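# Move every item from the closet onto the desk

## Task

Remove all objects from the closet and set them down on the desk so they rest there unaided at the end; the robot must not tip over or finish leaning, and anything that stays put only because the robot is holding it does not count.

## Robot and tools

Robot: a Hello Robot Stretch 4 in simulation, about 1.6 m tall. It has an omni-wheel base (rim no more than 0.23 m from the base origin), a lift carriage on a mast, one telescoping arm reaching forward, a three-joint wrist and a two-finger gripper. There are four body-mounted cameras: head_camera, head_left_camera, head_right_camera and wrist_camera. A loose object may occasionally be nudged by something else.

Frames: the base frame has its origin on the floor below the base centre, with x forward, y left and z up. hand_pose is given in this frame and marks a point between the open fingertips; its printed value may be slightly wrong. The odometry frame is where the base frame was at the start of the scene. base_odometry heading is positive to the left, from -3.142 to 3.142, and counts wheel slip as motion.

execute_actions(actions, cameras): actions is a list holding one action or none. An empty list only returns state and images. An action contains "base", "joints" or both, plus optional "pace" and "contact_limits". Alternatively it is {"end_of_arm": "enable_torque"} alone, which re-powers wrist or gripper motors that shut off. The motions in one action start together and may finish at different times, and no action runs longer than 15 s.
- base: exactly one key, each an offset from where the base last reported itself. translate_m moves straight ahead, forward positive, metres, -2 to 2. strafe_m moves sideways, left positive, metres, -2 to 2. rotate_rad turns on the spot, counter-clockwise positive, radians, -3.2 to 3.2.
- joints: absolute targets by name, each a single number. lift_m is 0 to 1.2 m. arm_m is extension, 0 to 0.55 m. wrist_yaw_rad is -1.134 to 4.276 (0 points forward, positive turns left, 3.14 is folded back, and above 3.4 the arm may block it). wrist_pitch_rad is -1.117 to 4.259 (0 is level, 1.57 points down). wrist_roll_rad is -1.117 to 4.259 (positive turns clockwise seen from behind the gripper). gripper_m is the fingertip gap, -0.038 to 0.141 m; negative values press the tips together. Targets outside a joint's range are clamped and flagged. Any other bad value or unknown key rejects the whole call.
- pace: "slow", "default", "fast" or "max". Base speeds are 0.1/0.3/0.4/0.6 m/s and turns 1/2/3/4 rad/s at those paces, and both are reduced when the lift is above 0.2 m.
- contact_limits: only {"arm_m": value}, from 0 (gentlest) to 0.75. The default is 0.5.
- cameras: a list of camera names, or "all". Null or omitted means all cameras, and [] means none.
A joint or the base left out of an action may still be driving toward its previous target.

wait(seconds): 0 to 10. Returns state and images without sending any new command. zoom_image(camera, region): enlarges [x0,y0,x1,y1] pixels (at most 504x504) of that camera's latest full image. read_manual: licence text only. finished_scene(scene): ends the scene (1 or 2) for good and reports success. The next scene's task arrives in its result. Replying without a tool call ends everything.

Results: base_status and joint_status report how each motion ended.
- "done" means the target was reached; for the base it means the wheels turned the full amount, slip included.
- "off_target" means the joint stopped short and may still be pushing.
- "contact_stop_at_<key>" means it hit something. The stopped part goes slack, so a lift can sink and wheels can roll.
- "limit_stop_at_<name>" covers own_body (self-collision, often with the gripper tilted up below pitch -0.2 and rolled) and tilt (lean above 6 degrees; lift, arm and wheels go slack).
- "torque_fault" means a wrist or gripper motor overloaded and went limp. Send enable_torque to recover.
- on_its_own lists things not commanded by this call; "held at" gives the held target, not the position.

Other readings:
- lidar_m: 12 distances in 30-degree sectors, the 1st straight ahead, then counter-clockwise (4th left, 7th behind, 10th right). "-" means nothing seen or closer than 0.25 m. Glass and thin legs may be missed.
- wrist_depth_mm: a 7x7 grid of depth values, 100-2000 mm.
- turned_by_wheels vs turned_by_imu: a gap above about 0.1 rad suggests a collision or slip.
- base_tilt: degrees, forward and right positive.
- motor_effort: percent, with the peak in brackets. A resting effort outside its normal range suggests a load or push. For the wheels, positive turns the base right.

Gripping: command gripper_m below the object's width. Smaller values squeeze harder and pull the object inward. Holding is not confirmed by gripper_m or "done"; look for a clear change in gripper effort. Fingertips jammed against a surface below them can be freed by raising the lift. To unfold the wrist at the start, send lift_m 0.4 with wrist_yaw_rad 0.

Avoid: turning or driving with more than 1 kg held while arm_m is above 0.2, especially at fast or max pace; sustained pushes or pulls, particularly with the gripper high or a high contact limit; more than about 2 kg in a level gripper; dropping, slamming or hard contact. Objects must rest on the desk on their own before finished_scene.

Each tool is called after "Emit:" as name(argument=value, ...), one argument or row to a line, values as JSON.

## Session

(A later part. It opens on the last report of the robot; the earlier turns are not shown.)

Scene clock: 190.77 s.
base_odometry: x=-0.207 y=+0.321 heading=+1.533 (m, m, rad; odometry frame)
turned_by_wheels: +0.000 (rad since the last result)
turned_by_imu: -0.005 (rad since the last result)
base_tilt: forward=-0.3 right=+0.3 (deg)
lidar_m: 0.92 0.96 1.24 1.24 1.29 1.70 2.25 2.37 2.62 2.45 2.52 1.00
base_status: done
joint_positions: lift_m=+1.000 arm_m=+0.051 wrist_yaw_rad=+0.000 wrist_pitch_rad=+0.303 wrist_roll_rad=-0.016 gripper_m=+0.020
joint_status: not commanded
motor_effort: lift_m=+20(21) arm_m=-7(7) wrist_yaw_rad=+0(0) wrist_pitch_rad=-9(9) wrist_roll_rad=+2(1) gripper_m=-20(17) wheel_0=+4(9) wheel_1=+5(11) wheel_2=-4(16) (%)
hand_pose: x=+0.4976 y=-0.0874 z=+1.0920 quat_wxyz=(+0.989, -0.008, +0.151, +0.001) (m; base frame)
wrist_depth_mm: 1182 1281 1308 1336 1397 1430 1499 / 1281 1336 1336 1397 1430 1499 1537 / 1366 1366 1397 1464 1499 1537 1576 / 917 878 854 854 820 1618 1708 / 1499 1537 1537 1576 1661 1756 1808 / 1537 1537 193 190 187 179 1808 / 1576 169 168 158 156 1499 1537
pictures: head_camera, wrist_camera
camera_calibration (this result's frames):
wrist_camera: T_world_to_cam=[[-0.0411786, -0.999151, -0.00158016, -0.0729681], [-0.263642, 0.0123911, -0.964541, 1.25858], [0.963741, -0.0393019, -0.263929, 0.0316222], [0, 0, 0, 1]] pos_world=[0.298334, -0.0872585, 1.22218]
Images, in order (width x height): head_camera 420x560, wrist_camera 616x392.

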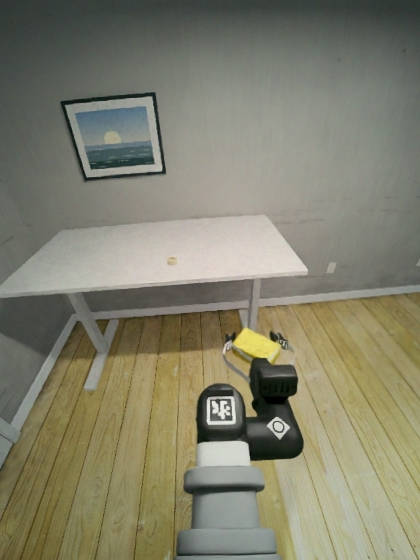

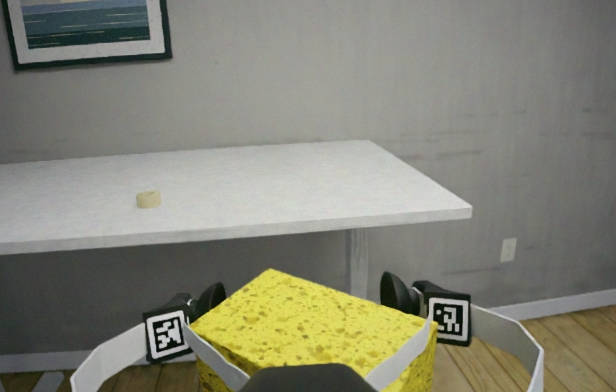

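Emit:
execute_actions(
  actions=[
    {"base":{"strafe_m":0.17}},
  ],
  cameras=[],
)

Emit:
execute_actions(
  actions=[
    {"base":{"translate_m":0.33},"joints":{"arm_m":0.33}},
  ],
  cameras=[],
)

Emit:
execute_actions(
  actions=[
    {"joints":{"lift_m":0.892},"pace":"slow"},
  ],
  cameras=["wrist_camera","head_camera"],
)

Scene clock: 193.00 s.
base_odometry: x=-0.377 y=+0.327 heading=+1.533 (m, m, rad; odometry frame)
turned_by_wheels: +0.000 (rad since the last result)
turned_by_imu: +0.000 (rad since the last result)
base_tilt: forward=-0.4 right=+0.3 (deg)
lidar_m: 0.91 0.95 1.13 1.07 1.12 1.44 2.26 2.37 2.81 2.65 2.62 0.99
base_status: done
joint_positions: lift_m=+1.000 arm_m=+0.051 wrist_yaw_rad=+0.000 wrist_pitch_rad=+0.303 wrist_roll_rad=-0.016 gripper_m=+0.020
joint_status: not commanded
motor_effort: lift_m=+20(21) arm_m=-7(7) wrist_yaw_rad=-2(1) wrist_pitch_rad=-9(9) wrist_roll_rad=+1(0) gripper_m=-19(19) wheel_0=-2(13) wheel_1=+5(14) wheel_2=+0(3) (%)
hand_pose: x=+0.4976 y=-0.0874 z=+1.0920 quat_wxyz=(+0.989, -0.008, +0.151, +0.001) (m; base frame)
wrist_depth_mm: 1229 1255 1281 1366 1336 1397 1430 / 1281 1281 1366 1430 1430 1464 1499 / 1308 1366 1366 1430 1397 1576 1537 / 904 891 854 842 809 798 1661 / 699 1464 1537 1537 1576 1708 1756 / 1537 1537 193 189 187 180 1808 / 1576 169 168 158 156 1537 1537
pictures: none
No camera images: the call's "cameras" was empty. Leave "cameras" out to get every camera's image.

Scene clock: 195.57 s.
base_odometry: x=-0.365 y=+0.657 heading=+1.533 (m, m, rad; odometry frame)
turned_by_wheels: +0.000 (rad since the last result)
turned_by_imu: -0.001 (rad since the last result)
base_tilt: forward=-0.2 right=+0.4 (deg)
lidar_m: 0.58 0.62 0.79 1.04 1.13 1.51 2.64 2.71 2.76 2.63 2.12 0.64
base_status: done
joint_positions: lift_m=+1.000 arm_m=+0.329 wrist_yaw_rad=+0.000 wrist_pitch_rad=+0.302 wrist_roll_rad=-0.016 gripper_m=+0.020
joint_status: all done
motor_effort: lift_m=+21(21) arm_m=+7(7) wrist_yaw_rad=-2(0) wrist_pitch_rad=-9(9) wrist_roll_rad=+1(0) gripper_m=-19(19) wheel_0=+3(10) wheel_1=+5(10) wheel_2=-5(14) (%)
hand_pose: x=+0.7750 y=-0.0874 z=+1.0921 quat_wxyz=(+0.989, -0.008, +0.151, +0.001) (m; base frame)
wrist_depth_mm: 699 723 750 778 798 820 842 / 741 768 788 798 831 854 866 / 778 788 820 842 891 904 931 / 788 831 842 831 798 788 976 / 603 597 591 580 564 554 549 / 452 455 193 190 186 179 421 / 368 169 168 158 156 334 336
pictures: none
No camera images: the call's "cameras" was empty. Leave "cameras" out to get every camera's image.

Scene clock: 197.33 s.
base_odometry: x=-0.365 y=+0.657 heading=+1.533 (m, m, rad; odometry frame)
turned_by_wheels: +0.000 (rad since the last result)
turned_by_imu: +0.000 (rad since the last result)
base_tilt: forward=-0.2 right=+0.2 (deg)
lidar_m: 0.59 0.61 0.80 1.06 1.13 1.52 2.66 2.72 2.78 2.60 2.12 0.63
base_status: not commanded
joint_positions: lift_m=+0.892 arm_m=+0.329 wrist_yaw_rad=+0.000 wrist_pitch_rad=+0.299 wrist_roll_rad=-0.016 gripper_m=+0.020
joint_status: all done
motor_effort: lift_m=+13(19) arm_m=+7(7) wrist_yaw_rad=-1(0) wrist_pitch_rad=+1(8) wrist_roll_rad=-1(2) gripper_m=-18(18) wheel_0=+3(4) wheel_1=+6(6) wheel_2=-5(5) (%)
hand_pose: x=+0.7753 y=-0.0874 z=+0.9857 quat_wxyz=(+0.989, -0.008, +0.149, +0.001) (m; base frame)
wrist_depth_mm: 723 741 750 778 798 820 831 / 750 759 788 809 842 854 878 / 788 778 820 831 842 866 917 / 549 535 521 504 492 480 469 / 366 359 355 353 345 336 329 / 259 259 193 190 186 178 253 / 196 169 168 157 154 201 202
pictures: head_camera, wrist_camera
camera_calibration (this result's frames):
wrist_camera: T_world_to_cam=[[-0.0413365, -0.999143, -0.00193205, -0.0612576], [-0.260037, 0.0126252, -0.965516, 1.22746], [0.964714, -0.0394086, -0.260336, -0.268407], [0, 0, 0, 1]] pos_world=[0.575589, -0.0872797, 1.11514]
Images, in order (width x height): head_camera 420x560, wrist_camera 616x392.

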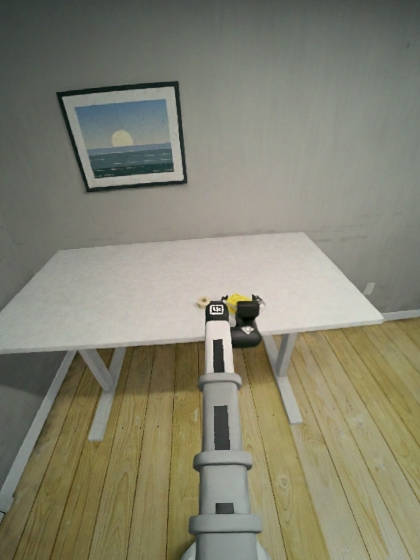

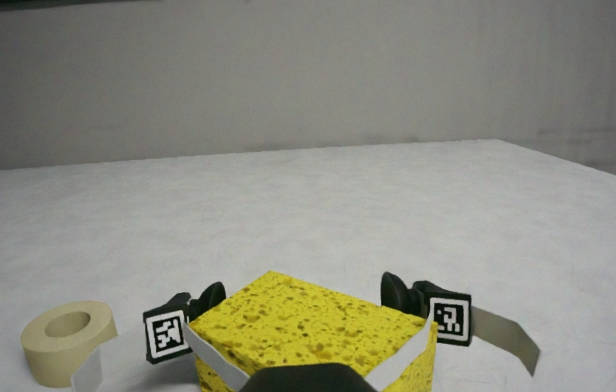

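Emit:
execute_actions(
  actions=[
    {"joints":{"gripper_m":0.11}},
  ],
  cameras=["wrist_camera"],
)

Emit:
execute_actions(
  actions=[
    {"joints":{"lift_m":0.98}},
  ],
  cameras=[],
)

Emit:
execute_actions(
  actions=[
    {"base":{"translate_m":-0.4},"joints":{"arm_m":0.03}},
  ],
  cameras=["head_camera"],
)

Emit:
execute_actions(
  actions=[
    {"base":{"rotate_rad":-3.05},"joints":{"lift_m":0.5}},
  ],
  cameras=[],
)

Emit:
execute_actions(
  actions=[
    {"base":{"translate_m":1.25},"pace":"fast"},
  ],
  cameras=["head_camera"],
)

Scene clock: 199.87 s.
base_odometry: x=-0.365 y=+0.657 heading=+1.533 (m, m, rad; odometry frame)
turned_by_wheels: +0.000 (rad since the last result)
turned_by_imu: +0.000 (rad since the last result)
base_tilt: forward=-0.3 right=+0.3 (deg)
lidar_m: 0.58 0.60 0.83 1.07 1.13 1.49 2.65 2.72 2.81 2.61 2.14 0.63
base_status: not commanded
joint_positions: lift_m=+0.892 arm_m=+0.329 wrist_yaw_rad=-0.001 wrist_pitch_rad=+0.300 wrist_roll_rad=-0.016 gripper_m=+0.110
joint_status: all done
motor_effort: lift_m=+13(13) arm_m=+7(7) wrist_yaw_rad=+3(4) wrist_pitch_rad=-1(14) wrist_roll_rad=+1(2) gripper_m=-1(19) wheel_0=+4(4) wheel_1=+6(6) wheel_2=-5(5) (%)
hand_pose: x=+0.7751 y=-0.0877 z=+0.9854 quat_wxyz=(+0.989, -0.008, +0.149, +0.001) (m; base frame)
wrist_depth_mm: 707 741 759 788 798 820 842 / 741 768 788 809 842 854 866 / 778 778 809 820 842 854 904 / 544 530 517 504 488 477 473 / 362 359 353 349 342 334 327 / 228 227 192 190 191 253 251 / 196 207 193 147 200 206 209
pictures: wrist_camera
camera_calibration (this result's frames):
wrist_camera: T_world_to_cam=[[-0.0423096, -0.999103, -0.001655, -0.0610684], [-0.260797, 0.0126432, -0.965311, 1.22758], [0.964466, -0.0404103, -0.261098, -0.267473], [0, 0, 0, 1]] pos_world=[0.575534, -0.0873428, 1.11506]
Images, in order (width x height): wrist_camera 616x392.

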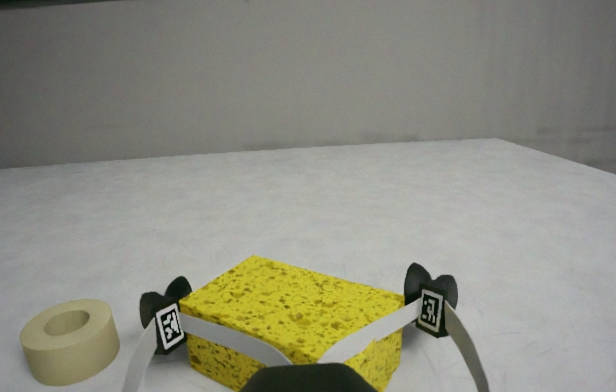

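Scene clock: 201.23 s.
base_odometry: x=-0.365 y=+0.657 heading=+1.533 (m, m, rad; odometry frame)
turned_by_wheels: +0.000 (rad since the last result)
turned_by_imu: +0.000 (rad since the last result)
base_tilt: forward=-0.3 right=+0.2 (deg)
lidar_m: 0.58 0.60 0.81 1.08 1.13 1.51 2.65 2.70 2.79 2.63 2.14 0.66
base_status: not commanded
joint_positions: lift_m=+0.980 arm_m=+0.329 wrist_yaw_rad=+0.000 wrist_pitch_rad=+0.302 wrist_roll_rad=-0.016 gripper_m=+0.110
joint_status: all done
motor_effort: lift_m=+21(20) arm_m=+7(7) wrist_yaw_rad=+1(2) wrist_pitch_rad=-6(7) wrist_roll_rad=+2(1) gripper_m=+0(1) wheel_0=+4(4) wheel_1=+5(6) wheel_2=-5(5) (%)
hand_pose: x=+0.7750 y=-0.0875 z=+1.0721 quat_wxyz=(+0.989, -0.008, +0.150, +0.001) (m; base frame)
wrist_depth_mm: 699 732 759 778 798 820 842 / 741 768 798 798 831 854 891 / 778 798 820 842 866 904 917 / 788 820 798 778 750 732 931 / 559 554 549 539 525 512 504 / 418 399 192 192 195 389 387 / 338 322 190 147 204 319 324
pictures: none
No camera images: the call's "cameras" was empty. Leave "cameras" out to get every camera's image.

Scene clock: 204.07 s.
base_odometry: x=-0.380 y=+0.257 heading=+1.533 (m, m, rad; odometry frame)
turned_by_wheels: +0.000 (rad since the last result)
turned_by_imu: +0.000 (rad since the last result)
base_tilt: forward=-0.3 right=+0.2 (deg)
lidar_m: 0.99 1.03 1.13 1.06 1.12 1.46 2.20 2.30 2.81 2.62 2.69 1.04
base_status: done
joint_positions: lift_m=+0.980 arm_m=+0.031 wrist_yaw_rad=+0.000 wrist_pitch_rad=+0.303 wrist_roll_rad=-0.016 gripper_m=+0.110
joint_status: all done
motor_effort: lift_m=+21(21) arm_m=-7(11) wrist_yaw_rad=+0(2) wrist_pitch_rad=-9(10) wrist_roll_rad=+2(1) gripper_m=-1(1) wheel_0=-4(9) wheel_1=-6(12) wheel_2=+3(14) (%)
hand_pose: x=+0.4776 y=-0.0874 z=+1.0719 quat_wxyz=(+0.989, -0.008, +0.151, +0.001) (m; base frame)
wrist_depth_mm: 1308 1336 1366 1430 1464 1499 1537 / 1366 1397 1430 1464 1537 1576 1576 / 1397 1397 1430 1397 1336 1618 1708 / 854 820 866 866 904 1708 1808 / 1537 1618 1661 1661 1708 1863 1863 / 1661 1618 191 193 196 1863 1921 / 1537 1576 191 147 204 1576 1537
pictures: head_camera
Images, in order (width x height): head_camera 420x560.

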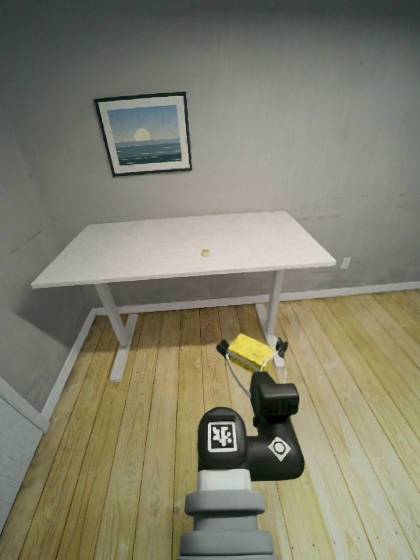

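Scene clock: 207.20 s.
base_odometry: x=-0.380 y=+0.257 heading=-1.516 (m, m, rad; odometry frame)
turned_by_wheels: -3.048 (rad since the last result)
turned_by_imu: -3.029 (rad since the last result)
base_tilt: forward=-0.2 right=+0.3 (deg)
lidar_m: 2.18 2.33 2.70 2.62 2.44 1.01 0.98 1.06 1.12 1.06 1.16 1.61
base_status: done
joint_positions: lift_m=+0.500 arm_m=+0.031 wrist_yaw_rad=+0.000 wrist_pitch_rad=+0.303 wrist_roll_rad=-0.016 gripper_m=+0.110
joint_status: all done
motor_effort: lift_m=+14(18) arm_m=-7(7) wrist_yaw_rad=+0(1) wrist_pitch_rad=-9(10) wrist_roll_rad=+0(0) gripper_m=+0(2) wheel_0=+6(7) wheel_1=+8(9) wheel_2=+6(11) (%)
hand_pose: x=+0.4776 y=-0.0875 z=+0.5925 quat_wxyz=(+0.989, -0.008, +0.151, +0.001) (m; base frame)
wrist_depth_mm: - 1756 1756 1808 - - 1430 / - 1808 1863 1863 - - 1499 / - 1921 1921 1921 - - 1499 / - - - - - - 1499 / 1618 1618 1618 1618 1537 1499 1430 / 1229 1160 191 192 196 1138 1138 / 1008 946 190 147 204 946 946
pictures: none
No camera images: the call's "cameras" was empty. Leave "cameras" out to get every camera's image.

Scene clock: 211.60 s.
base_odometry: x=-0.311 y=-0.991 heading=-1.515 (m, m, rad; odometry frame)
turned_by_wheels: +0.001 (rad since the last result)
turned_by_imu: -0.004 (rad since the last result)
base_tilt: forward=-0.3 right=+0.3 (deg)
lidar_m: 0.93 0.99 1.73 2.58 2.70 3.13 2.72 1.60 1.16 1.09 1.16 0.95
base_status: done
joint_positions: lift_m=+0.500 arm_m=+0.031 wrist_yaw_rad=+0.000 wrist_pitch_rad=+0.303 wrist_roll_rad=-0.016 gripper_m=+0.110
joint_status: not commanded
motor_effort: lift_m=+15(14) arm_m=-7(7) wrist_yaw_rad=-2(1) wrist_pitch_rad=-9(8) wrist_roll_rad=+1(1) gripper_m=+0(1) wheel_0=+4(10) wheel_1=+7(13) wheel_2=-1(19) (%)
hand_pose: x=+0.4776 y=-0.0874 z=+0.5925 quat_wxyz=(+0.989, -0.008, +0.151, +0.001) (m; base frame)
wrist_depth_mm: 634 647 654 627 654 1336 1336 / 668 676 683 661 676 1397 1397 / 691 707 707 691 1366 1430 1464 / 732 732 741 732 1464 1499 1499 / 768 768 768 759 1366 1499 1397 / 809 798 191 192 196 1138 1138 / 854 854 190 147 204 931 946
pictures: head_camera
Images, in order (width x height): head_camera 420x560.

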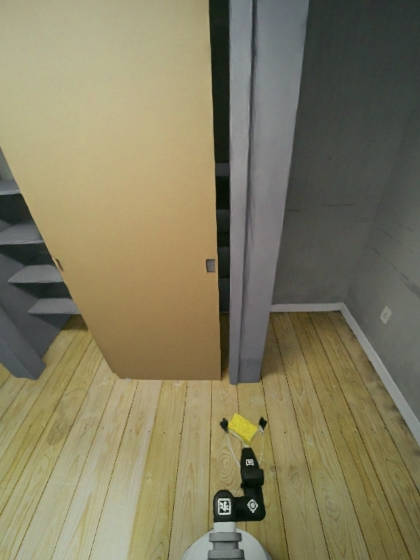

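Emit:
execute_actions(
  actions=[
    {"joints":{"gripper_m":0.03}},
  ],
  cameras=["wrist_camera"],
)

Emit:
execute_actions(
  actions=[
    {"base":{"translate_m":-0.3},"joints":{"lift_m":1.1}},
  ],
  cameras=[],
)

Emit:
execute_actions(
  actions=[
    {"base":{"rotate_rad":3.05}},
  ],
  cameras=[],
)

Emit:
execute_actions(
  actions=[
    {"base":{"translate_m":0.95},"pace":"fast"},
  ],
  cameras=["wrist_camera","head_camera"],
)

Scene clock: 214.10 s.
base_odometry: x=-0.311 y=-0.991 heading=-1.515 (m, m, rad; odometry frame)
turned_by_wheels: +0.000 (rad since the last result)
turned_by_imu: +0.000 (rad since the last result)
base_tilt: forward=-0.1 right=+0.2 (deg)
lidar_m: 0.94 1.01 1.73 2.57 2.70 3.12 2.73 1.57 1.18 1.10 1.17 0.98
base_status: not commanded
joint_positions: lift_m=+0.500 arm_m=+0.031 wrist_yaw_rad=+0.000 wrist_pitch_rad=+0.303 wrist_roll_rad=-0.016 gripper_m=+0.030
joint_status: all done
motor_effort: lift_m=+14(14) arm_m=-7(7) wrist_yaw_rad=-1(2) wrist_pitch_rad=-8(9) wrist_roll_rad=+0(2) gripper_m=-19(18) wheel_0=+4(4) wheel_1=+6(6) wheel_2=+0(0) (%)
hand_pose: x=+0.4776 y=-0.0874 z=+0.5925 quat_wxyz=(+0.989, -0.008, +0.151, +0.001) (m; base frame)
wrist_depth_mm: 640 640 654 627 647 1336 1336 / 661 668 683 661 676 1397 1366 / 699 699 707 691 1430 1430 1430 / 723 732 741 723 1464 1499 1499 / 768 768 778 759 1397 1537 1430 / 809 798 183 183 181 1098 1138 / 842 174 165 151 151 904 931
pictures: wrist_camera
camera_calibration (this result's frames):
wrist_camera: T_world_to_cam=[[-0.0410972, -0.999154, -0.001535, -0.0746277], [-0.263608, 0.0123245, -0.964551, 0.771526], [0.963754, -0.0392357, -0.263891, -0.0809689], [0, 0, 0, 1]] pos_world=[0.278347, -0.0872502, 0.722695]
Images, in order (width x height): wrist_camera 616x392.

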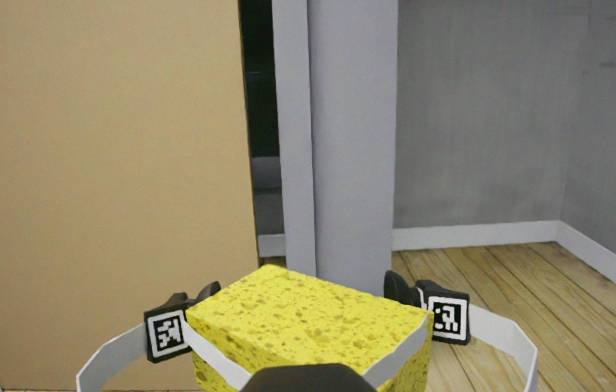

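Scene clock: 217.37 s.
base_odometry: x=-0.327 y=-0.691 heading=-1.516 (m, m, rad; odometry frame)
turned_by_wheels: -0.001 (rad since the last result)
turned_by_imu: +0.000 (rad since the last result)
base_tilt: forward=-0.3 right=+0.3 (deg)
lidar_m: 1.22 1.31 1.90 2.58 2.73 2.81 2.33 1.57 1.15 1.09 1.12 1.65
base_status: done
joint_positions: lift_m=+1.100 arm_m=+0.031 wrist_yaw_rad=+0.000 wrist_pitch_rad=+0.303 wrist_roll_rad=-0.016 gripper_m=+0.030
joint_status: all done
motor_effort: lift_m=+21(26) arm_m=-7(7) wrist_yaw_rad=-2(2) wrist_pitch_rad=-9(9) wrist_roll_rad=+3(1) gripper_m=-17(18) wheel_0=-6(9) wheel_1=-6(10) wheel_2=+5(14) (%)
hand_pose: x=+0.4776 y=-0.0874 z=+1.1919 quat_wxyz=(+0.989, -0.008, +0.151, +0.001) (m; base frame)
wrist_depth_mm: 904 917 917 917 1576 1576 1464 / 946 946 946 946 1618 1708 1537 / 991 991 1008 991 1708 1756 1499 / 1025 1042 1060 1060 1808 1863 1576 / 1078 1078 1098 1098 1921 1863 1537 / 1160 1138 183 182 181 1808 1576 / 1205 174 164 150 151 1618 1499
pictures: none
No camera images: the call's "cameras" was empty. Leave "cameras" out to get every camera's image.

Scene clock: 221.00 s.
base_odometry: x=-0.327 y=-0.691 heading=+1.533 (m, m, rad; odometry frame)
turned_by_wheels: +3.049 (rad since the last result)
turned_by_imu: +3.028 (rad since the last result)
base_tilt: forward=-0.3 right=+0.2 (deg)
lidar_m: 1.91 1.72 1.17 1.08 1.11 1.52 1.23 1.30 1.92 2.61 2.66 2.90
base_status: done
joint_positions: lift_m=+1.100 arm_m=+0.031 wrist_yaw_rad=+0.000 wrist_pitch_rad=+0.302 wrist_roll_rad=-0.016 gripper_m=+0.030
joint_status: not commanded
motor_effort: lift_m=+18(21) arm_m=-7(7) wrist_yaw_rad=+0(0) wrist_pitch_rad=-9(9) wrist_roll_rad=+1(2) gripper_m=-18(17) wheel_0=-5(6) wheel_1=-7(14) wheel_2=-7(11) (%)
hand_pose: x=+0.4776 y=-0.0874 z=+1.1923 quat_wxyz=(+0.989, -0.008, +0.151, +0.001) (m; base frame)
wrist_depth_mm: - - - - - - - / - - - - - - - / - - - - - - - / - - - - - - - / - - - - - - - / - - 183 182 181 - - / 1756 174 165 150 151 1661 1708
pictures: none
No camera images: the call's "cameras" was empty. Leave "cameras" out to get every camera's image.

Scene clock: 225.37 s.
base_odometry: x=-0.291 y=+0.258 heading=+1.533 (m, m, rad; odometry frame)
turned_by_wheels: +0.000 (rad since the last result)
turned_by_imu: -0.003 (rad since the last result)
base_tilt: forward=-0.3 right=+0.3 (deg)
lidar_m: 0.98 1.02 1.26 1.15 1.22 1.55 2.18 2.29 2.70 2.54 2.57 1.08
base_status: done
joint_positions: lift_m=+1.100 arm_m=+0.031 wrist_yaw_rad=+0.000 wrist_pitch_rad=+0.302 wrist_roll_rad=-0.016 gripper_m=+0.030
joint_status: not commanded
motor_effort: lift_m=+18(18) arm_m=-7(7) wrist_yaw_rad=-1(2) wrist_pitch_rad=-8(8) wrist_roll_rad=+1(2) gripper_m=-18(16) wheel_0=+4(8) wheel_1=+7(12) wheel_2=-5(15) (%)
hand_pose: x=+0.4776 y=-0.0874 z=+1.1923 quat_wxyz=(+0.989, -0.008, +0.151, +0.001) (m; base frame)
wrist_depth_mm: 1308 1281 1397 1397 1464 1499 1576 / 1366 1397 1430 1430 1499 1576 1618 / 1430 1464 1499 1499 1576 1661 1661 / 1229 1205 1205 1160 1138 1708 1808 / 842 831 891 866 904 1808 1921 / 1618 1618 183 182 181 1921 1921 / 1661 174 165 150 151 1661 1708
pictures: head_camera, wrist_camera
camera_calibration (this result's frames):
wrist_camera: T_world_to_cam=[[-0.041107, -0.999154, -0.00154826, -0.0736886], [-0.263434, 0.0123329, -0.964599, 1.35], [0.963801, -0.0392439, -0.263718, 0.077065], [0, 0, 0, 1]] pos_world=[0.278331, -0.0872512, 1.32242]
Images, in order (width x height): head_camera 420x560, wrist_camera 616x392.

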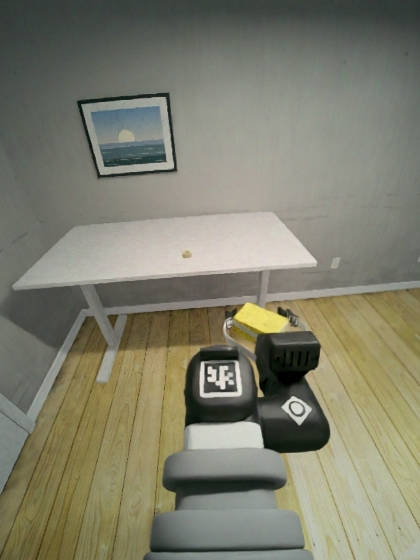

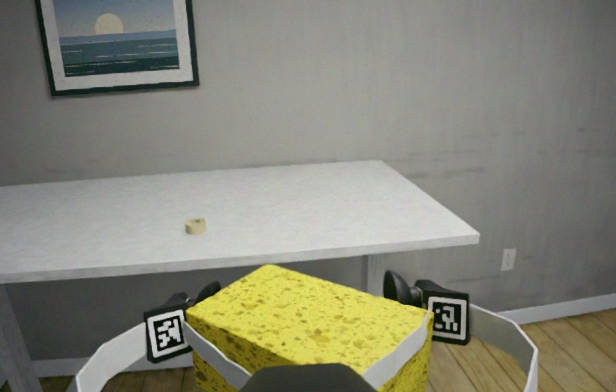

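Emit:
execute_actions(
  actions=[
    {"base":{"translate_m":0.42},"joints":{"arm_m":0.5,"wrist_pitch_rad":1.1}},
  ],
  cameras=["wrist_camera","head_camera"],
)

Scene clock: 228.77 s.
base_odometry: x=-0.276 y=+0.677 heading=+1.534 (m, m, rad; odometry frame)
turned_by_wheels: +0.001 (rad since the last result)
turned_by_imu: -0.001 (rad since the last result)
base_tilt: forward=-0.4 right=+0.3 (deg)
lidar_m: 0.57 0.60 0.76 1.17 1.23 1.63 2.66 2.73 2.68 2.52 2.11 0.64
base_status: done
joint_positions: lift_m=+1.100 arm_m=+0.499 wrist_yaw_rad=+0.000 wrist_pitch_rad=+1.101 wrist_roll_rad=-0.016 gripper_m=+0.030
joint_status: all done
motor_effort: lift_m=+18(18) arm_m=+7(6) wrist_yaw_rad=-2(1) wrist_pitch_rad=-4(6) wrist_roll_rad=+0(1) gripper_m=-18(17) wheel_0=+3(9) wheel_1=+6(10) wheel_2=-2(15) (%)
hand_pose: x=+0.8002 y=-0.0874 z=+1.0210 quat_wxyz=(+0.852, -0.007, +0.523, +0.004) (m; base frame)
wrist_depth_mm: 415 415 413 413 421 424 424 / 382 379 379 382 389 389 392 / 351 351 351 351 355 357 359 / 325 325 327 327 330 330 334 / 303 304 307 307 307 309 309 / 283 285 183 182 181 285 290 / 267 174 165 150 151 268 272
pictures: head_camera, wrist_camera
camera_calibration (this result's frames):
wrist_camera: T_world_to_cam=[[-0.0296596, -0.999156, 0.0284178, -0.100442], [-0.874773, 0.0121907, -0.484379, 1.26867], [0.483624, -0.0392257, -0.874397, 0.728662], [0, 0, 0, 1]] pos_world=[0.754424, -0.0872412, 1.25451]
Images, in order (width x height): head_camera 420x560, wrist_camera 616x392.

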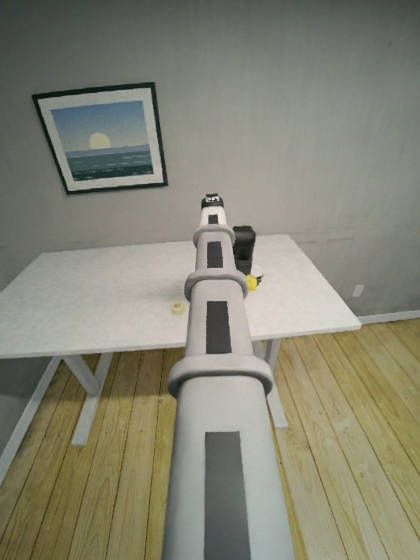

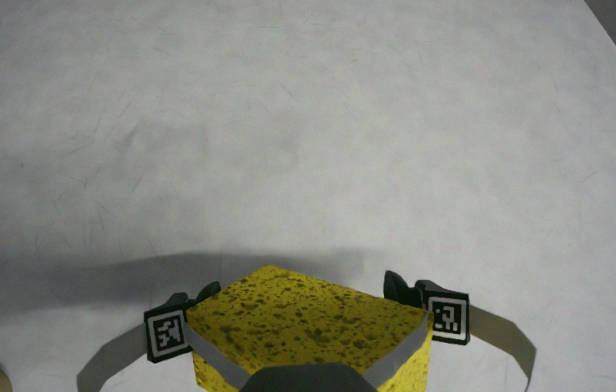

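Emit:
execute_actions(
  actions=[
    {"joints":{"lift_m":1.075},"pace":"slow"},
  ],
  cameras=[],
)

Emit:
execute_actions(
  actions=[
    {"joints":{"gripper_m":0.14}},
  ],
  cameras=["wrist_camera"],
)

Emit:
execute_actions(
  actions=[
    {"joints":{"lift_m":1.18},"pace":"slow"},
  ],
  cameras=["wrist_camera"],
)

Scene clock: 230.37 s.
base_odometry: x=-0.276 y=+0.677 heading=+1.534 (m, m, rad; odometry frame)
turned_by_wheels: +0.000 (rad since the last result)
turned_by_imu: +0.000 (rad since the last result)
base_tilt: forward=-0.3 right=+0.3 (deg)
lidar_m: 0.55 0.61 0.77 1.14 1.22 1.66 2.65 2.74 2.68 2.52 2.08 0.62
base_status: not commanded
joint_positions: lift_m=+1.075 arm_m=+0.499 wrist_yaw_rad=+0.000 wrist_pitch_rad=+1.101 wrist_roll_rad=-0.016 gripper_m=+0.030
joint_status: all done
motor_effort: lift_m=+14(18) arm_m=+7(7) wrist_yaw_rad=-1(2) wrist_pitch_rad=-4(4) wrist_roll_rad=+2(1) gripper_m=-16(19) wheel_0=+3(3) wheel_1=+6(5) wheel_2=-2(2) (%)
hand_pose: x=+0.8002 y=-0.0874 z=+0.9963 quat_wxyz=(+0.852, -0.007, +0.523, +0.004) (m; base frame)
wrist_depth_mm: 379 377 377 382 382 389 392 / 349 347 349 349 353 357 357 / 322 322 322 325 325 327 330 / 298 300 300 301 301 303 303 / 278 279 279 281 282 283 283 / 259 260 183 182 181 260 265 / 245 174 164 150 151 245 250
pictures: none
No camera images: the call's "cameras" was empty. Leave "cameras" out to get every camera's image.

Scene clock: 232.47 s.
base_odometry: x=-0.276 y=+0.677 heading=+1.534 (m, m, rad; odometry frame)
turned_by_wheels: +0.000 (rad since the last result)
turned_by_imu: +0.000 (rad since the last result)
base_tilt: forward=-0.3 right=+0.2 (deg)
lidar_m: 0.56 0.59 0.79 1.18 1.24 1.64 2.67 2.71 2.70 2.52 2.08 0.63
base_status: not commanded
joint_positions: lift_m=+1.075 arm_m=+0.499 wrist_yaw_rad=+0.000 wrist_pitch_rad=+1.101 wrist_roll_rad=-0.016 gripper_m=+0.140
joint_status: all done
motor_effort: lift_m=+14(14) arm_m=+7(7) wrist_yaw_rad=-2(2) wrist_pitch_rad=-4(4) wrist_roll_rad=+1(0) gripper_m=+1(18) wheel_0=+3(3) wheel_1=+6(6) wheel_2=-2(2) (%)
hand_pose: x=+0.8002 y=-0.0874 z=+0.9963 quat_wxyz=(+0.852, -0.007, +0.523, +0.004) (m; base frame)
wrist_depth_mm: 379 379 377 382 384 387 392 / 351 349 351 351 353 355 359 / 320 324 324 322 325 327 327 / 297 297 300 301 304 304 304 / 277 279 281 282 281 282 285 / 259 210 221 264 256 257 265 / 245 243 206 147 248 248 250
pictures: wrist_camera
camera_calibration (this result's frames):
wrist_camera: T_world_to_cam=[[-0.0296623, -0.999156, 0.0284178, -0.0997397], [-0.874773, 0.012193, -0.484379, 1.25673], [0.483624, -0.0392269, -0.874397, 0.707104], [0, 0, 0, 1]] pos_world=[0.754427, -0.0872414, 1.22986]
Images, in order (width x height): wrist_camera 616x392.

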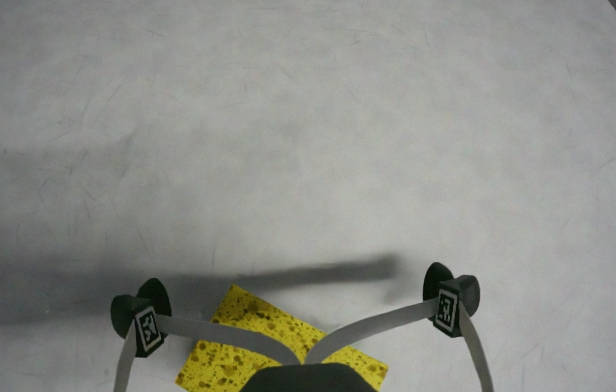

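Scene clock: 234.20 s.
base_odometry: x=-0.276 y=+0.677 heading=+1.534 (m, m, rad; odometry frame)
turned_by_wheels: +0.000 (rad since the last result)
turned_by_imu: +0.000 (rad since the last result)
base_tilt: forward=-0.2 right=+0.2 (deg)
lidar_m: 0.56 0.60 0.77 1.16 1.21 1.62 3.48 2.74 2.68 2.52 2.12 0.61
base_status: not commanded
joint_positions: lift_m=+1.180 arm_m=+0.499 wrist_yaw_rad=+0.000 wrist_pitch_rad=+1.101 wrist_roll_rad=-0.016 gripper_m=+0.140
joint_status: all done
motor_effort: lift_m=+21(25) arm_m=+7(7) wrist_yaw_rad=-1(1) wrist_pitch_rad=-5(5) wrist_roll_rad=+0(1) gripper_m=+1(0) wheel_0=+3(4) wheel_1=+6(5) wheel_2=-2(2) (%)
hand_pose: x=+0.8002 y=-0.0874 z=+1.1007 quat_wxyz=(+0.852, -0.007, +0.523, +0.004) (m; base frame)
wrist_depth_mm: 525 525 525 530 530 535 842 / 480 480 480 484 488 492 504 / 445 445 449 449 452 449 455 / 410 413 415 415 421 418 421 / 382 384 389 387 392 394 392 / 359 209 364 366 357 357 368 / 340 338 322 147 345 345 345
pictures: wrist_camera
camera_calibration (this result's frames):
wrist_camera: T_world_to_cam=[[-0.0296622, -0.999156, 0.0284179, -0.102705], [-0.874773, 0.012193, -0.484379, 1.30729], [0.483624, -0.039227, -0.874397, 0.798358], [0, 0, 0, 1]] pos_world=[0.754429, -0.0872414, 1.33422]
Images, in order (width x height): wrist_camera 616x392.

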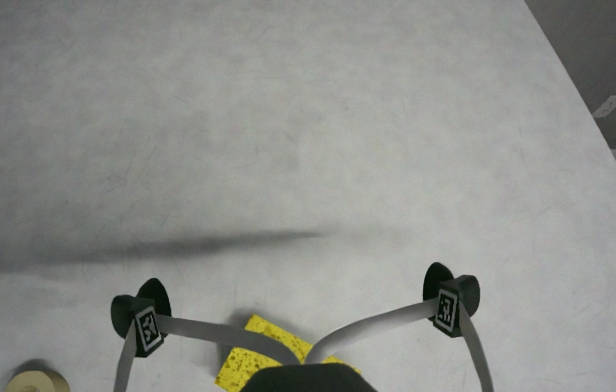

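Emit:
execute_actions(
  actions=[
    {"base":{"translate_m":-0.4},"joints":{"arm_m":0.03}},
  ],
  cameras=["head_camera"],
)

Emit:
execute_actions(
  actions=[
    {"base":{"rotate_rad":-3.05},"joints":{"lift_m":0.5,"wrist_pitch_rad":0.3}},
  ],
  cameras=[],
)

Emit:
execute_actions(
  actions=[
    {"base":{"strafe_m":1.05},"pace":"fast"},
  ],
  cameras=[],
)

Emit:
execute_actions(
  actions=[
    {"base":{"translate_m":1.6},"pace":"fast"},
  ],
  cameras=["head_camera","wrist_camera"],
)

Scene clock: 239.50 s.
base_odometry: x=-0.291 y=+0.278 heading=+1.534 (m, m, rad; odometry frame)
turned_by_wheels: +0.000 (rad since the last result)
turned_by_imu: +0.000 (rad since the last result)
base_tilt: forward=-0.3 right=+0.3 (deg)
lidar_m: 0.96 0.99 1.24 1.16 1.21 1.54 2.20 2.32 2.73 2.55 2.62 1.02
base_status: done
joint_positions: lift_m=+1.180 arm_m=+0.031 wrist_yaw_rad=+0.000 wrist_pitch_rad=+1.101 wrist_roll_rad=-0.016 gripper_m=+0.140
joint_status: all done
motor_effort: lift_m=+21(21) arm_m=-7(8) wrist_yaw_rad=-1(2) wrist_pitch_rad=-5(5) wrist_roll_rad=+2(2) gripper_m=+0(1) wheel_0=-3(9) wheel_1=-5(14) wheel_2=+5(15) (%)
hand_pose: x=+0.3327 y=-0.0874 z=+1.1007 quat_wxyz=(+0.852, -0.007, +0.523, +0.004) (m; base frame)
wrist_depth_mm: 1618 1661 1808 1756 1756 1808 1921 / 1708 1708 1708 1661 1756 1708 1756 / 1499 1576 1576 1576 1618 1576 1618 / 1430 1430 1430 1464 1464 1499 1499 / 1366 1397 1397 1397 1366 1366 1366 / 1255 209 1255 1281 1255 1281 1281 / 1182 1182 1182 147 1229 1205 1205
pictures: head_camera
Images, in order (width x height): head_camera 420x560.

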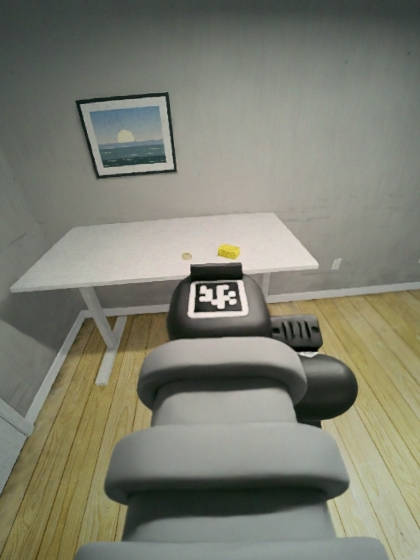

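Scene clock: 243.67 s.
base_odometry: x=-0.291 y=+0.278 heading=-1.515 (m, m, rad; odometry frame)
turned_by_wheels: -3.049 (rad since the last result)
turned_by_imu: -3.030 (rad since the last result)
base_tilt: forward=-0.4 right=+0.2 (deg)
lidar_m: 2.22 2.33 2.60 2.50 2.45 1.02 0.98 1.05 1.21 1.16 1.25 1.73
base_status: done
joint_positions: lift_m=+0.500 arm_m=+0.031 wrist_yaw_rad=+0.000 wrist_pitch_rad=+0.303 wrist_roll_rad=-0.016 gripper_m=+0.140
joint_status: all done
motor_effort: lift_m=+14(16) arm_m=-7(7) wrist_yaw_rad=-1(1) wrist_pitch_rad=-10(16) wrist_roll_rad=+1(1) gripper_m=+0(1) wheel_0=+5(8) wheel_1=+6(11) wheel_2=+6(10) (%)
hand_pose: x=+0.4776 y=-0.0874 z=+0.5925 quat_wxyz=(+0.989, -0.008, +0.151, +0.001) (m; base frame)
wrist_depth_mm: - 1808 1756 1808 - - 1537 / - 1921 1863 1863 - - 1576 / - - 1983 1983 - - 1618 / - - - - - - 1661 / 1618 1618 1618 1576 1537 1537 1499 / 1229 209 1229 1205 1098 1060 1138 / 1008 960 991 148 976 931 960
pictures: none
No camera images: the call's "cameras" was empty. Leave "cameras" out to get every camera's image.

Scene clock: 247.43 s.
base_odometry: x=+0.758 y=+0.337 heading=-1.515 (m, m, rad; odometry frame)
turned_by_wheels: +0.000 (rad since the last result)
turned_by_imu: +0.000 (rad since the last result)
base_tilt: forward=-0.3 right=+0.3 (deg)
lidar_m: 2.27 2.07 1.53 1.47 1.55 1.79 1.71 1.09 1.49 2.25 2.33 2.34
base_status: done
joint_positions: lift_m=+0.500 arm_m=+0.031 wrist_yaw_rad=+0.000 wrist_pitch_rad=+0.303 wrist_roll_rad=-0.016 gripper_m=+0.140
joint_status: not commanded
motor_effort: lift_m=+14(14) arm_m=-7(7) wrist_yaw_rad=-1(1) wrist_pitch_rad=-9(10) wrist_roll_rad=+0(2) gripper_m=+2(0) wheel_0=+1(16) wheel_1=+0(15) wheel_2=+0(4) (%)
hand_pose: x=+0.4776 y=-0.0874 z=+0.5925 quat_wxyz=(+0.989, -0.008, +0.151, +0.001) (m; base frame)
wrist_depth_mm: - - - - 1863 1863 - / - - - - 1921 1921 - / - - - - - - - / - - - - - - - / 1661 1618 1576 1537 1576 1499 1464 / 1255 209 1229 1205 1098 1060 1138 / 976 960 976 148 991 946 960
pictures: none
No camera images: the call's "cameras" was empty. Leave "cameras" out to get every camera's image.

Scene clock: 252.70 s.
base_odometry: x=+0.848 y=-1.261 heading=-1.514 (m, m, rad; odometry frame)
turned_by_wheels: +0.000 (rad since the last result)
turned_by_imu: -0.005 (rad since the last result)
base_tilt: forward=-0.3 right=+0.3 (deg)
lidar_m: 0.96 0.69 1.49 1.40 1.51 2.08 3.37 2.89 2.34 2.27 0.94 0.76
base_status: done
joint_positions: lift_m=+0.500 arm_m=+0.031 wrist_yaw_rad=+0.000 wrist_pitch_rad=+0.303 wrist_roll_rad=-0.016 gripper_m=+0.140
joint_status: not commanded
motor_effort: lift_m=+15(15) arm_m=-7(7) wrist_yaw_rad=+0(0) wrist_pitch_rad=-9(9) wrist_roll_rad=+1(1) gripper_m=+1(1) wheel_0=+2(10) wheel_1=+5(14) wheel_2=-1(18) (%)
hand_pose: x=+0.4776 y=-0.0874 z=+0.5925 quat_wxyz=(+0.989, -0.008, +0.151, +0.001) (m; base frame)
wrist_depth_mm: 732 1025 1025 1042 1060 433 410 / 723 991 1060 1078 1078 449 418 / 723 1078 1118 1138 1182 469 430 / 715 946 991 960 946 496 445 / 707 904 1229 1229 1255 517 469 / 559 210 1229 1229 1078 508 492 / 544 866 976 147 976 554 521
pictures: head_camera, wrist_camera
camera_calibration (this result's frames):
wrist_camera: T_world_to_cam=[[-0.0411684, -0.999151, -0.0015794, -0.0745841], [-0.263661, 0.0123884, -0.964536, 0.771512], [0.963736, -0.0392919, -0.263947, -0.0809106], [0, 0, 0, 1]] pos_world=[0.278324, -0.0872577, 0.722677]
Images, in order (width x height): head_camera 420x560, wrist_camera 616x392.

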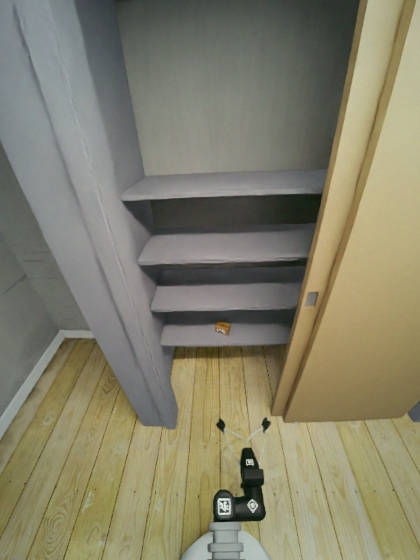

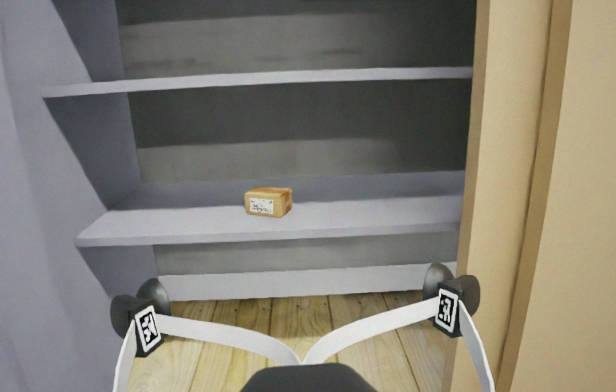

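Emit:
execute_actions(
  actions=[
    {"base":{"strafe_m":0.045},"joints":{"lift_m":0.42}},
  ],
  cameras=[],
)

Emit:
execute_actions(
  actions=[
    {"base":{"translate_m":0.3},"joints":{"arm_m":0.25}},
  ],
  cameras=["wrist_camera"],
)

Scene clock: 254.60 s.
base_odometry: x=+0.892 y=-1.258 heading=-1.514 (m, m, rad; odometry frame)
turned_by_wheels: +0.000 (rad since the last result)
turned_by_imu: +0.000 (rad since the last result)
base_tilt: forward=-0.3 right=+0.2 (deg)
lidar_m: 0.96 0.68 1.43 1.38 1.46 2.03 3.01 2.83 2.40 2.31 0.92 0.79
base_status: done
joint_positions: lift_m=+0.420 arm_m=+0.031 wrist_yaw_rad=+0.000 wrist_pitch_rad=+0.303 wrist_roll_rad=-0.016 gripper_m=+0.140
joint_status: all done
motor_effort: lift_m=+14(16) arm_m=-7(7) wrist_yaw_rad=+0(1) wrist_pitch_rad=-9(9) wrist_roll_rad=+1(2) gripper_m=+1(0) wheel_0=-4(11) wheel_1=+6(15) wheel_2=+0(1) (%)
hand_pose: x=+0.4775 y=-0.0874 z=+0.5125 quat_wxyz=(+0.989, -0.008, +0.151, +0.001) (m; base frame)
wrist_depth_mm: 654 831 991 917 931 831 427 / 654 976 1060 1078 1078 1078 442 / 654 1008 1138 1118 1098 1060 462 / 508 842 917 854 854 778 484 / 500 946 1229 1255 1229 1205 500 / 492 209 1078 1078 976 535 508 / 484 788 854 148 854 569 521
pictures: none
No camera images: the call's "cameras" was empty. Leave "cameras" out to get every camera's image.

Scene clock: 257.07 s.
base_odometry: x=+0.909 y=-1.557 heading=-1.514 (m, m, rad; odometry frame)
turned_by_wheels: +0.000 (rad since the last result)
turned_by_imu: -0.001 (rad since the last result)
base_tilt: forward=-0.3 right=+0.3 (deg)
lidar_m: 0.67 0.42 0.53 1.37 1.45 2.02 3.70 3.27 2.43 1.28 0.56 0.54
base_status: done
joint_positions: lift_m=+0.420 arm_m=+0.249 wrist_yaw_rad=+0.000 wrist_pitch_rad=+0.302 wrist_roll_rad=-0.016 gripper_m=+0.140
joint_status: all done
motor_effort: lift_m=+14(14) arm_m=+7(10) wrist_yaw_rad=-1(1) wrist_pitch_rad=-8(10) wrist_roll_rad=+1(1) gripper_m=+1(0) wheel_0=+4(10) wheel_1=+6(10) wheel_2=-5(14) (%)
hand_pose: x=+0.6950 y=-0.0874 z=+0.5126 quat_wxyz=(+0.989, -0.008, +0.151, +0.001) (m; base frame)
wrist_depth_mm: 439 504 549 569 569 580 574 / 574 580 585 591 597 597 597 / 597 603 609 615 621 621 634 / 621 634 634 640 640 640 647 / 525 517 512 504 496 484 469 / 389 209 370 334 343 340 362 / 319 306 312 147 312 300 303
pictures: wrist_camera
camera_calibration (this result's frames):
wrist_camera: T_world_to_cam=[[-0.0410373, -0.999156, -0.00159528, -0.0658049], [-0.263293, 0.0123541, -0.964637, 0.751609], [0.963843, -0.039166, -0.263578, -0.311824], [0, 0, 0, 1]] pos_world=[0.495743, -0.0872477, 0.642734]
Images, in order (width x height): wrist_camera 616x392.

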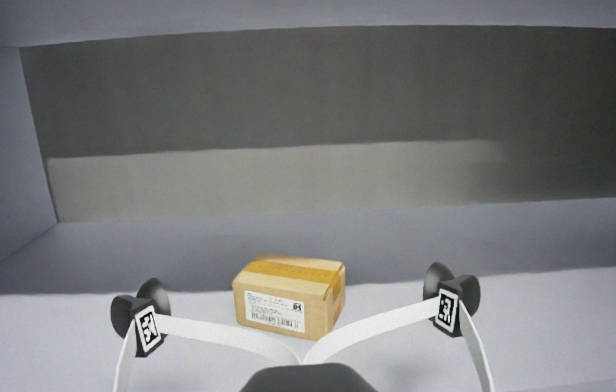

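Emit:
execute_actions(
  actions=[
    {"base":{"strafe_m":0.006},"joints":{"arm_m":0.37,"lift_m":0.38}},
  ],
  cameras=["wrist_camera"],
)

Emit:
execute_actions(
  actions=[
    {"joints":{"gripper_m":0.03}},
  ],
  cameras=["wrist_camera"],
)

Emit:
execute_actions(
  actions=[
    {"joints":{"lift_m":0.42}},
  ],
  cameras=["wrist_camera"],
)

Scene clock: 259.20 s.
base_odometry: x=+0.915 y=-1.557 heading=-1.514 (m, m, rad; odometry frame)
turned_by_wheels: +0.000 (rad since the last result)
turned_by_imu: +0.000 (rad since the last result)
base_tilt: forward=-0.2 right=+0.3 (deg)
lidar_m: 0.67 0.40 0.52 1.35 1.46 2.00 3.72 3.26 2.44 1.29 0.55 0.57
base_status: done
joint_positions: lift_m=+0.380 arm_m=+0.369 wrist_yaw_rad=+0.000 wrist_pitch_rad=+0.302 wrist_roll_rad=-0.016 gripper_m=+0.140
joint_status: all done
motor_effort: lift_m=+14(9) arm_m=+7(12) wrist_yaw_rad=-1(0) wrist_pitch_rad=-8(9) wrist_roll_rad=+1(2) gripper_m=+0(1) wheel_0=-3(8) wheel_1=+4(13) wheel_2=+0(4) (%)
hand_pose: x=+0.8150 y=-0.0874 z=+0.4726 quat_wxyz=(+0.989, -0.008, +0.151, +0.001) (m; base frame)
wrist_depth_mm: 445 449 452 459 459 462 462 / 466 466 469 477 473 480 484 / 484 488 496 492 496 500 508 / 508 508 512 512 517 521 521 / 430 424 421 418 407 397 389 / 322 209 257 232 240 278 298 / 262 252 227 148 250 245 245
pictures: wrist_camera
camera_calibration (this result's frames):
wrist_camera: T_world_to_cam=[[-0.0410905, -0.999154, -0.00159557, -0.0609154], [-0.263287, 0.0123682, -0.964638, 0.744627], [0.963842, -0.0392174, -0.263572, -0.438025], [0, 0, 0, 1]] pos_world=[0.615734, -0.0872518, 0.602747]
Images, in order (width x height): wrist_camera 616x392.

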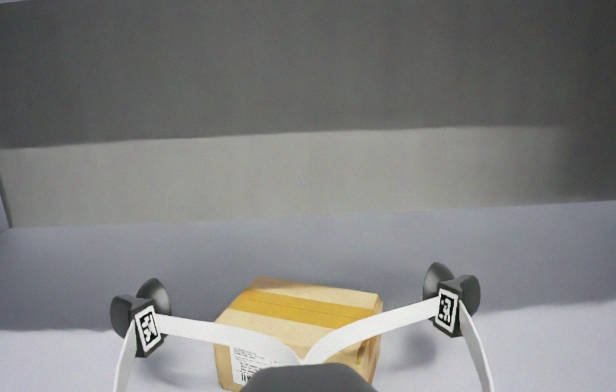

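Scene clock: 261.30 s.
base_odometry: x=+0.915 y=-1.557 heading=-1.514 (m, m, rad; odometry frame)
turned_by_wheels: +0.000 (rad since the last result)
turned_by_imu: +0.000 (rad since the last result)
base_tilt: forward=-0.3 right=+0.3 (deg)
lidar_m: 0.68 0.40 0.53 1.35 1.43 2.02 3.69 3.28 2.43 1.31 0.55 0.55
base_status: not commanded
joint_positions: lift_m=+0.380 arm_m=+0.369 wrist_yaw_rad=+0.000 wrist_pitch_rad=+0.303 wrist_roll_rad=-0.016 gripper_m=+0.030
joint_status: all done
motor_effort: lift_m=+14(14) arm_m=+7(7) wrist_yaw_rad=-1(0) wrist_pitch_rad=-10(10) wrist_roll_rad=+2(2) gripper_m=-21(22) wheel_0=-4(4) wheel_1=+4(4) wheel_2=+0(0) (%)
hand_pose: x=+0.8150 y=-0.0874 z=+0.4725 quat_wxyz=(+0.989, -0.008, +0.151, +0.001) (m; base frame)
wrist_depth_mm: 442 449 449 455 462 459 462 / 462 466 469 473 477 480 484 / 488 492 492 500 500 504 508 / 508 508 517 512 517 521 525 / 427 424 421 413 402 397 387 / 322 320 220 227 206 300 297 / 260 167 198 191 240 236 245
pictures: wrist_camera
camera_calibration (this result's frames):
wrist_camera: T_world_to_cam=[[-0.0409923, -0.999158, -0.00157406, -0.0609804], [-0.263787, 0.0123418, -0.964502, 0.744821], [0.963709, -0.0391219, -0.264071, -0.437675], [0, 0, 0, 1]] pos_world=[0.615767, -0.0872442, 0.602708]
Images, in order (width x height): wrist_camera 616x392.

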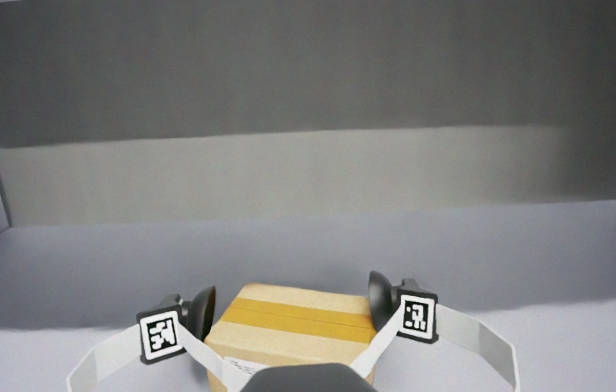

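Scene clock: 262.30 s.
base_odometry: x=+0.915 y=-1.557 heading=-1.514 (m, m, rad; odometry frame)
turned_by_wheels: +0.000 (rad since the last result)
turned_by_imu: +0.000 (rad since the last result)
base_tilt: forward=-0.2 right=+0.2 (deg)
lidar_m: 0.68 0.40 0.50 1.36 1.43 2.00 3.71 3.26 2.43 1.28 0.56 0.55
base_status: not commanded
joint_positions: lift_m=+0.420 arm_m=+0.369 wrist_yaw_rad=+0.000 wrist_pitch_rad=+0.303 wrist_roll_rad=-0.016 gripper_m=+0.030
joint_status: all done
motor_effort: lift_m=+22(24) arm_m=+8(7) wrist_yaw_rad=-1(1) wrist_pitch_rad=-10(11) wrist_roll_rad=+0(0) gripper_m=-21(22) wheel_0=-3(3) wheel_1=+4(4) wheel_2=+0(0) (%)
hand_pose: x=+0.8150 y=-0.0874 z=+0.5118 quat_wxyz=(+0.989, -0.008, +0.151, +0.001) (m; base frame)
wrist_depth_mm: 433 445 452 455 459 462 459 / 462 466 469 477 480 477 480 / 484 488 492 496 496 504 512 / 508 508 521 521 525 530 535 / 517 512 508 504 488 477 466 / 389 387 220 227 206 366 359 / 314 168 198 192 291 287 301
pictures: wrist_camera
camera_calibration (this result's frames):
wrist_camera: T_world_to_cam=[[-0.0409926, -0.999158, -0.00156426, -0.060924], [-0.264021, 0.0123419, -0.964438, 0.782903], [0.963645, -0.0391218, -0.264305, -0.427101], [0, 0, 0, 1]] pos_world=[0.61578, -0.0872442, 0.642081]
Images, in order (width x height): wrist_camera 616x392.

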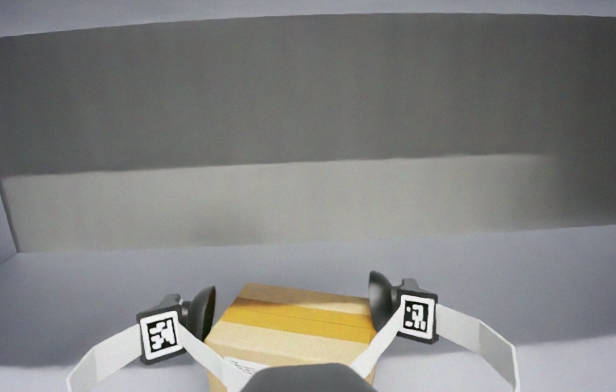

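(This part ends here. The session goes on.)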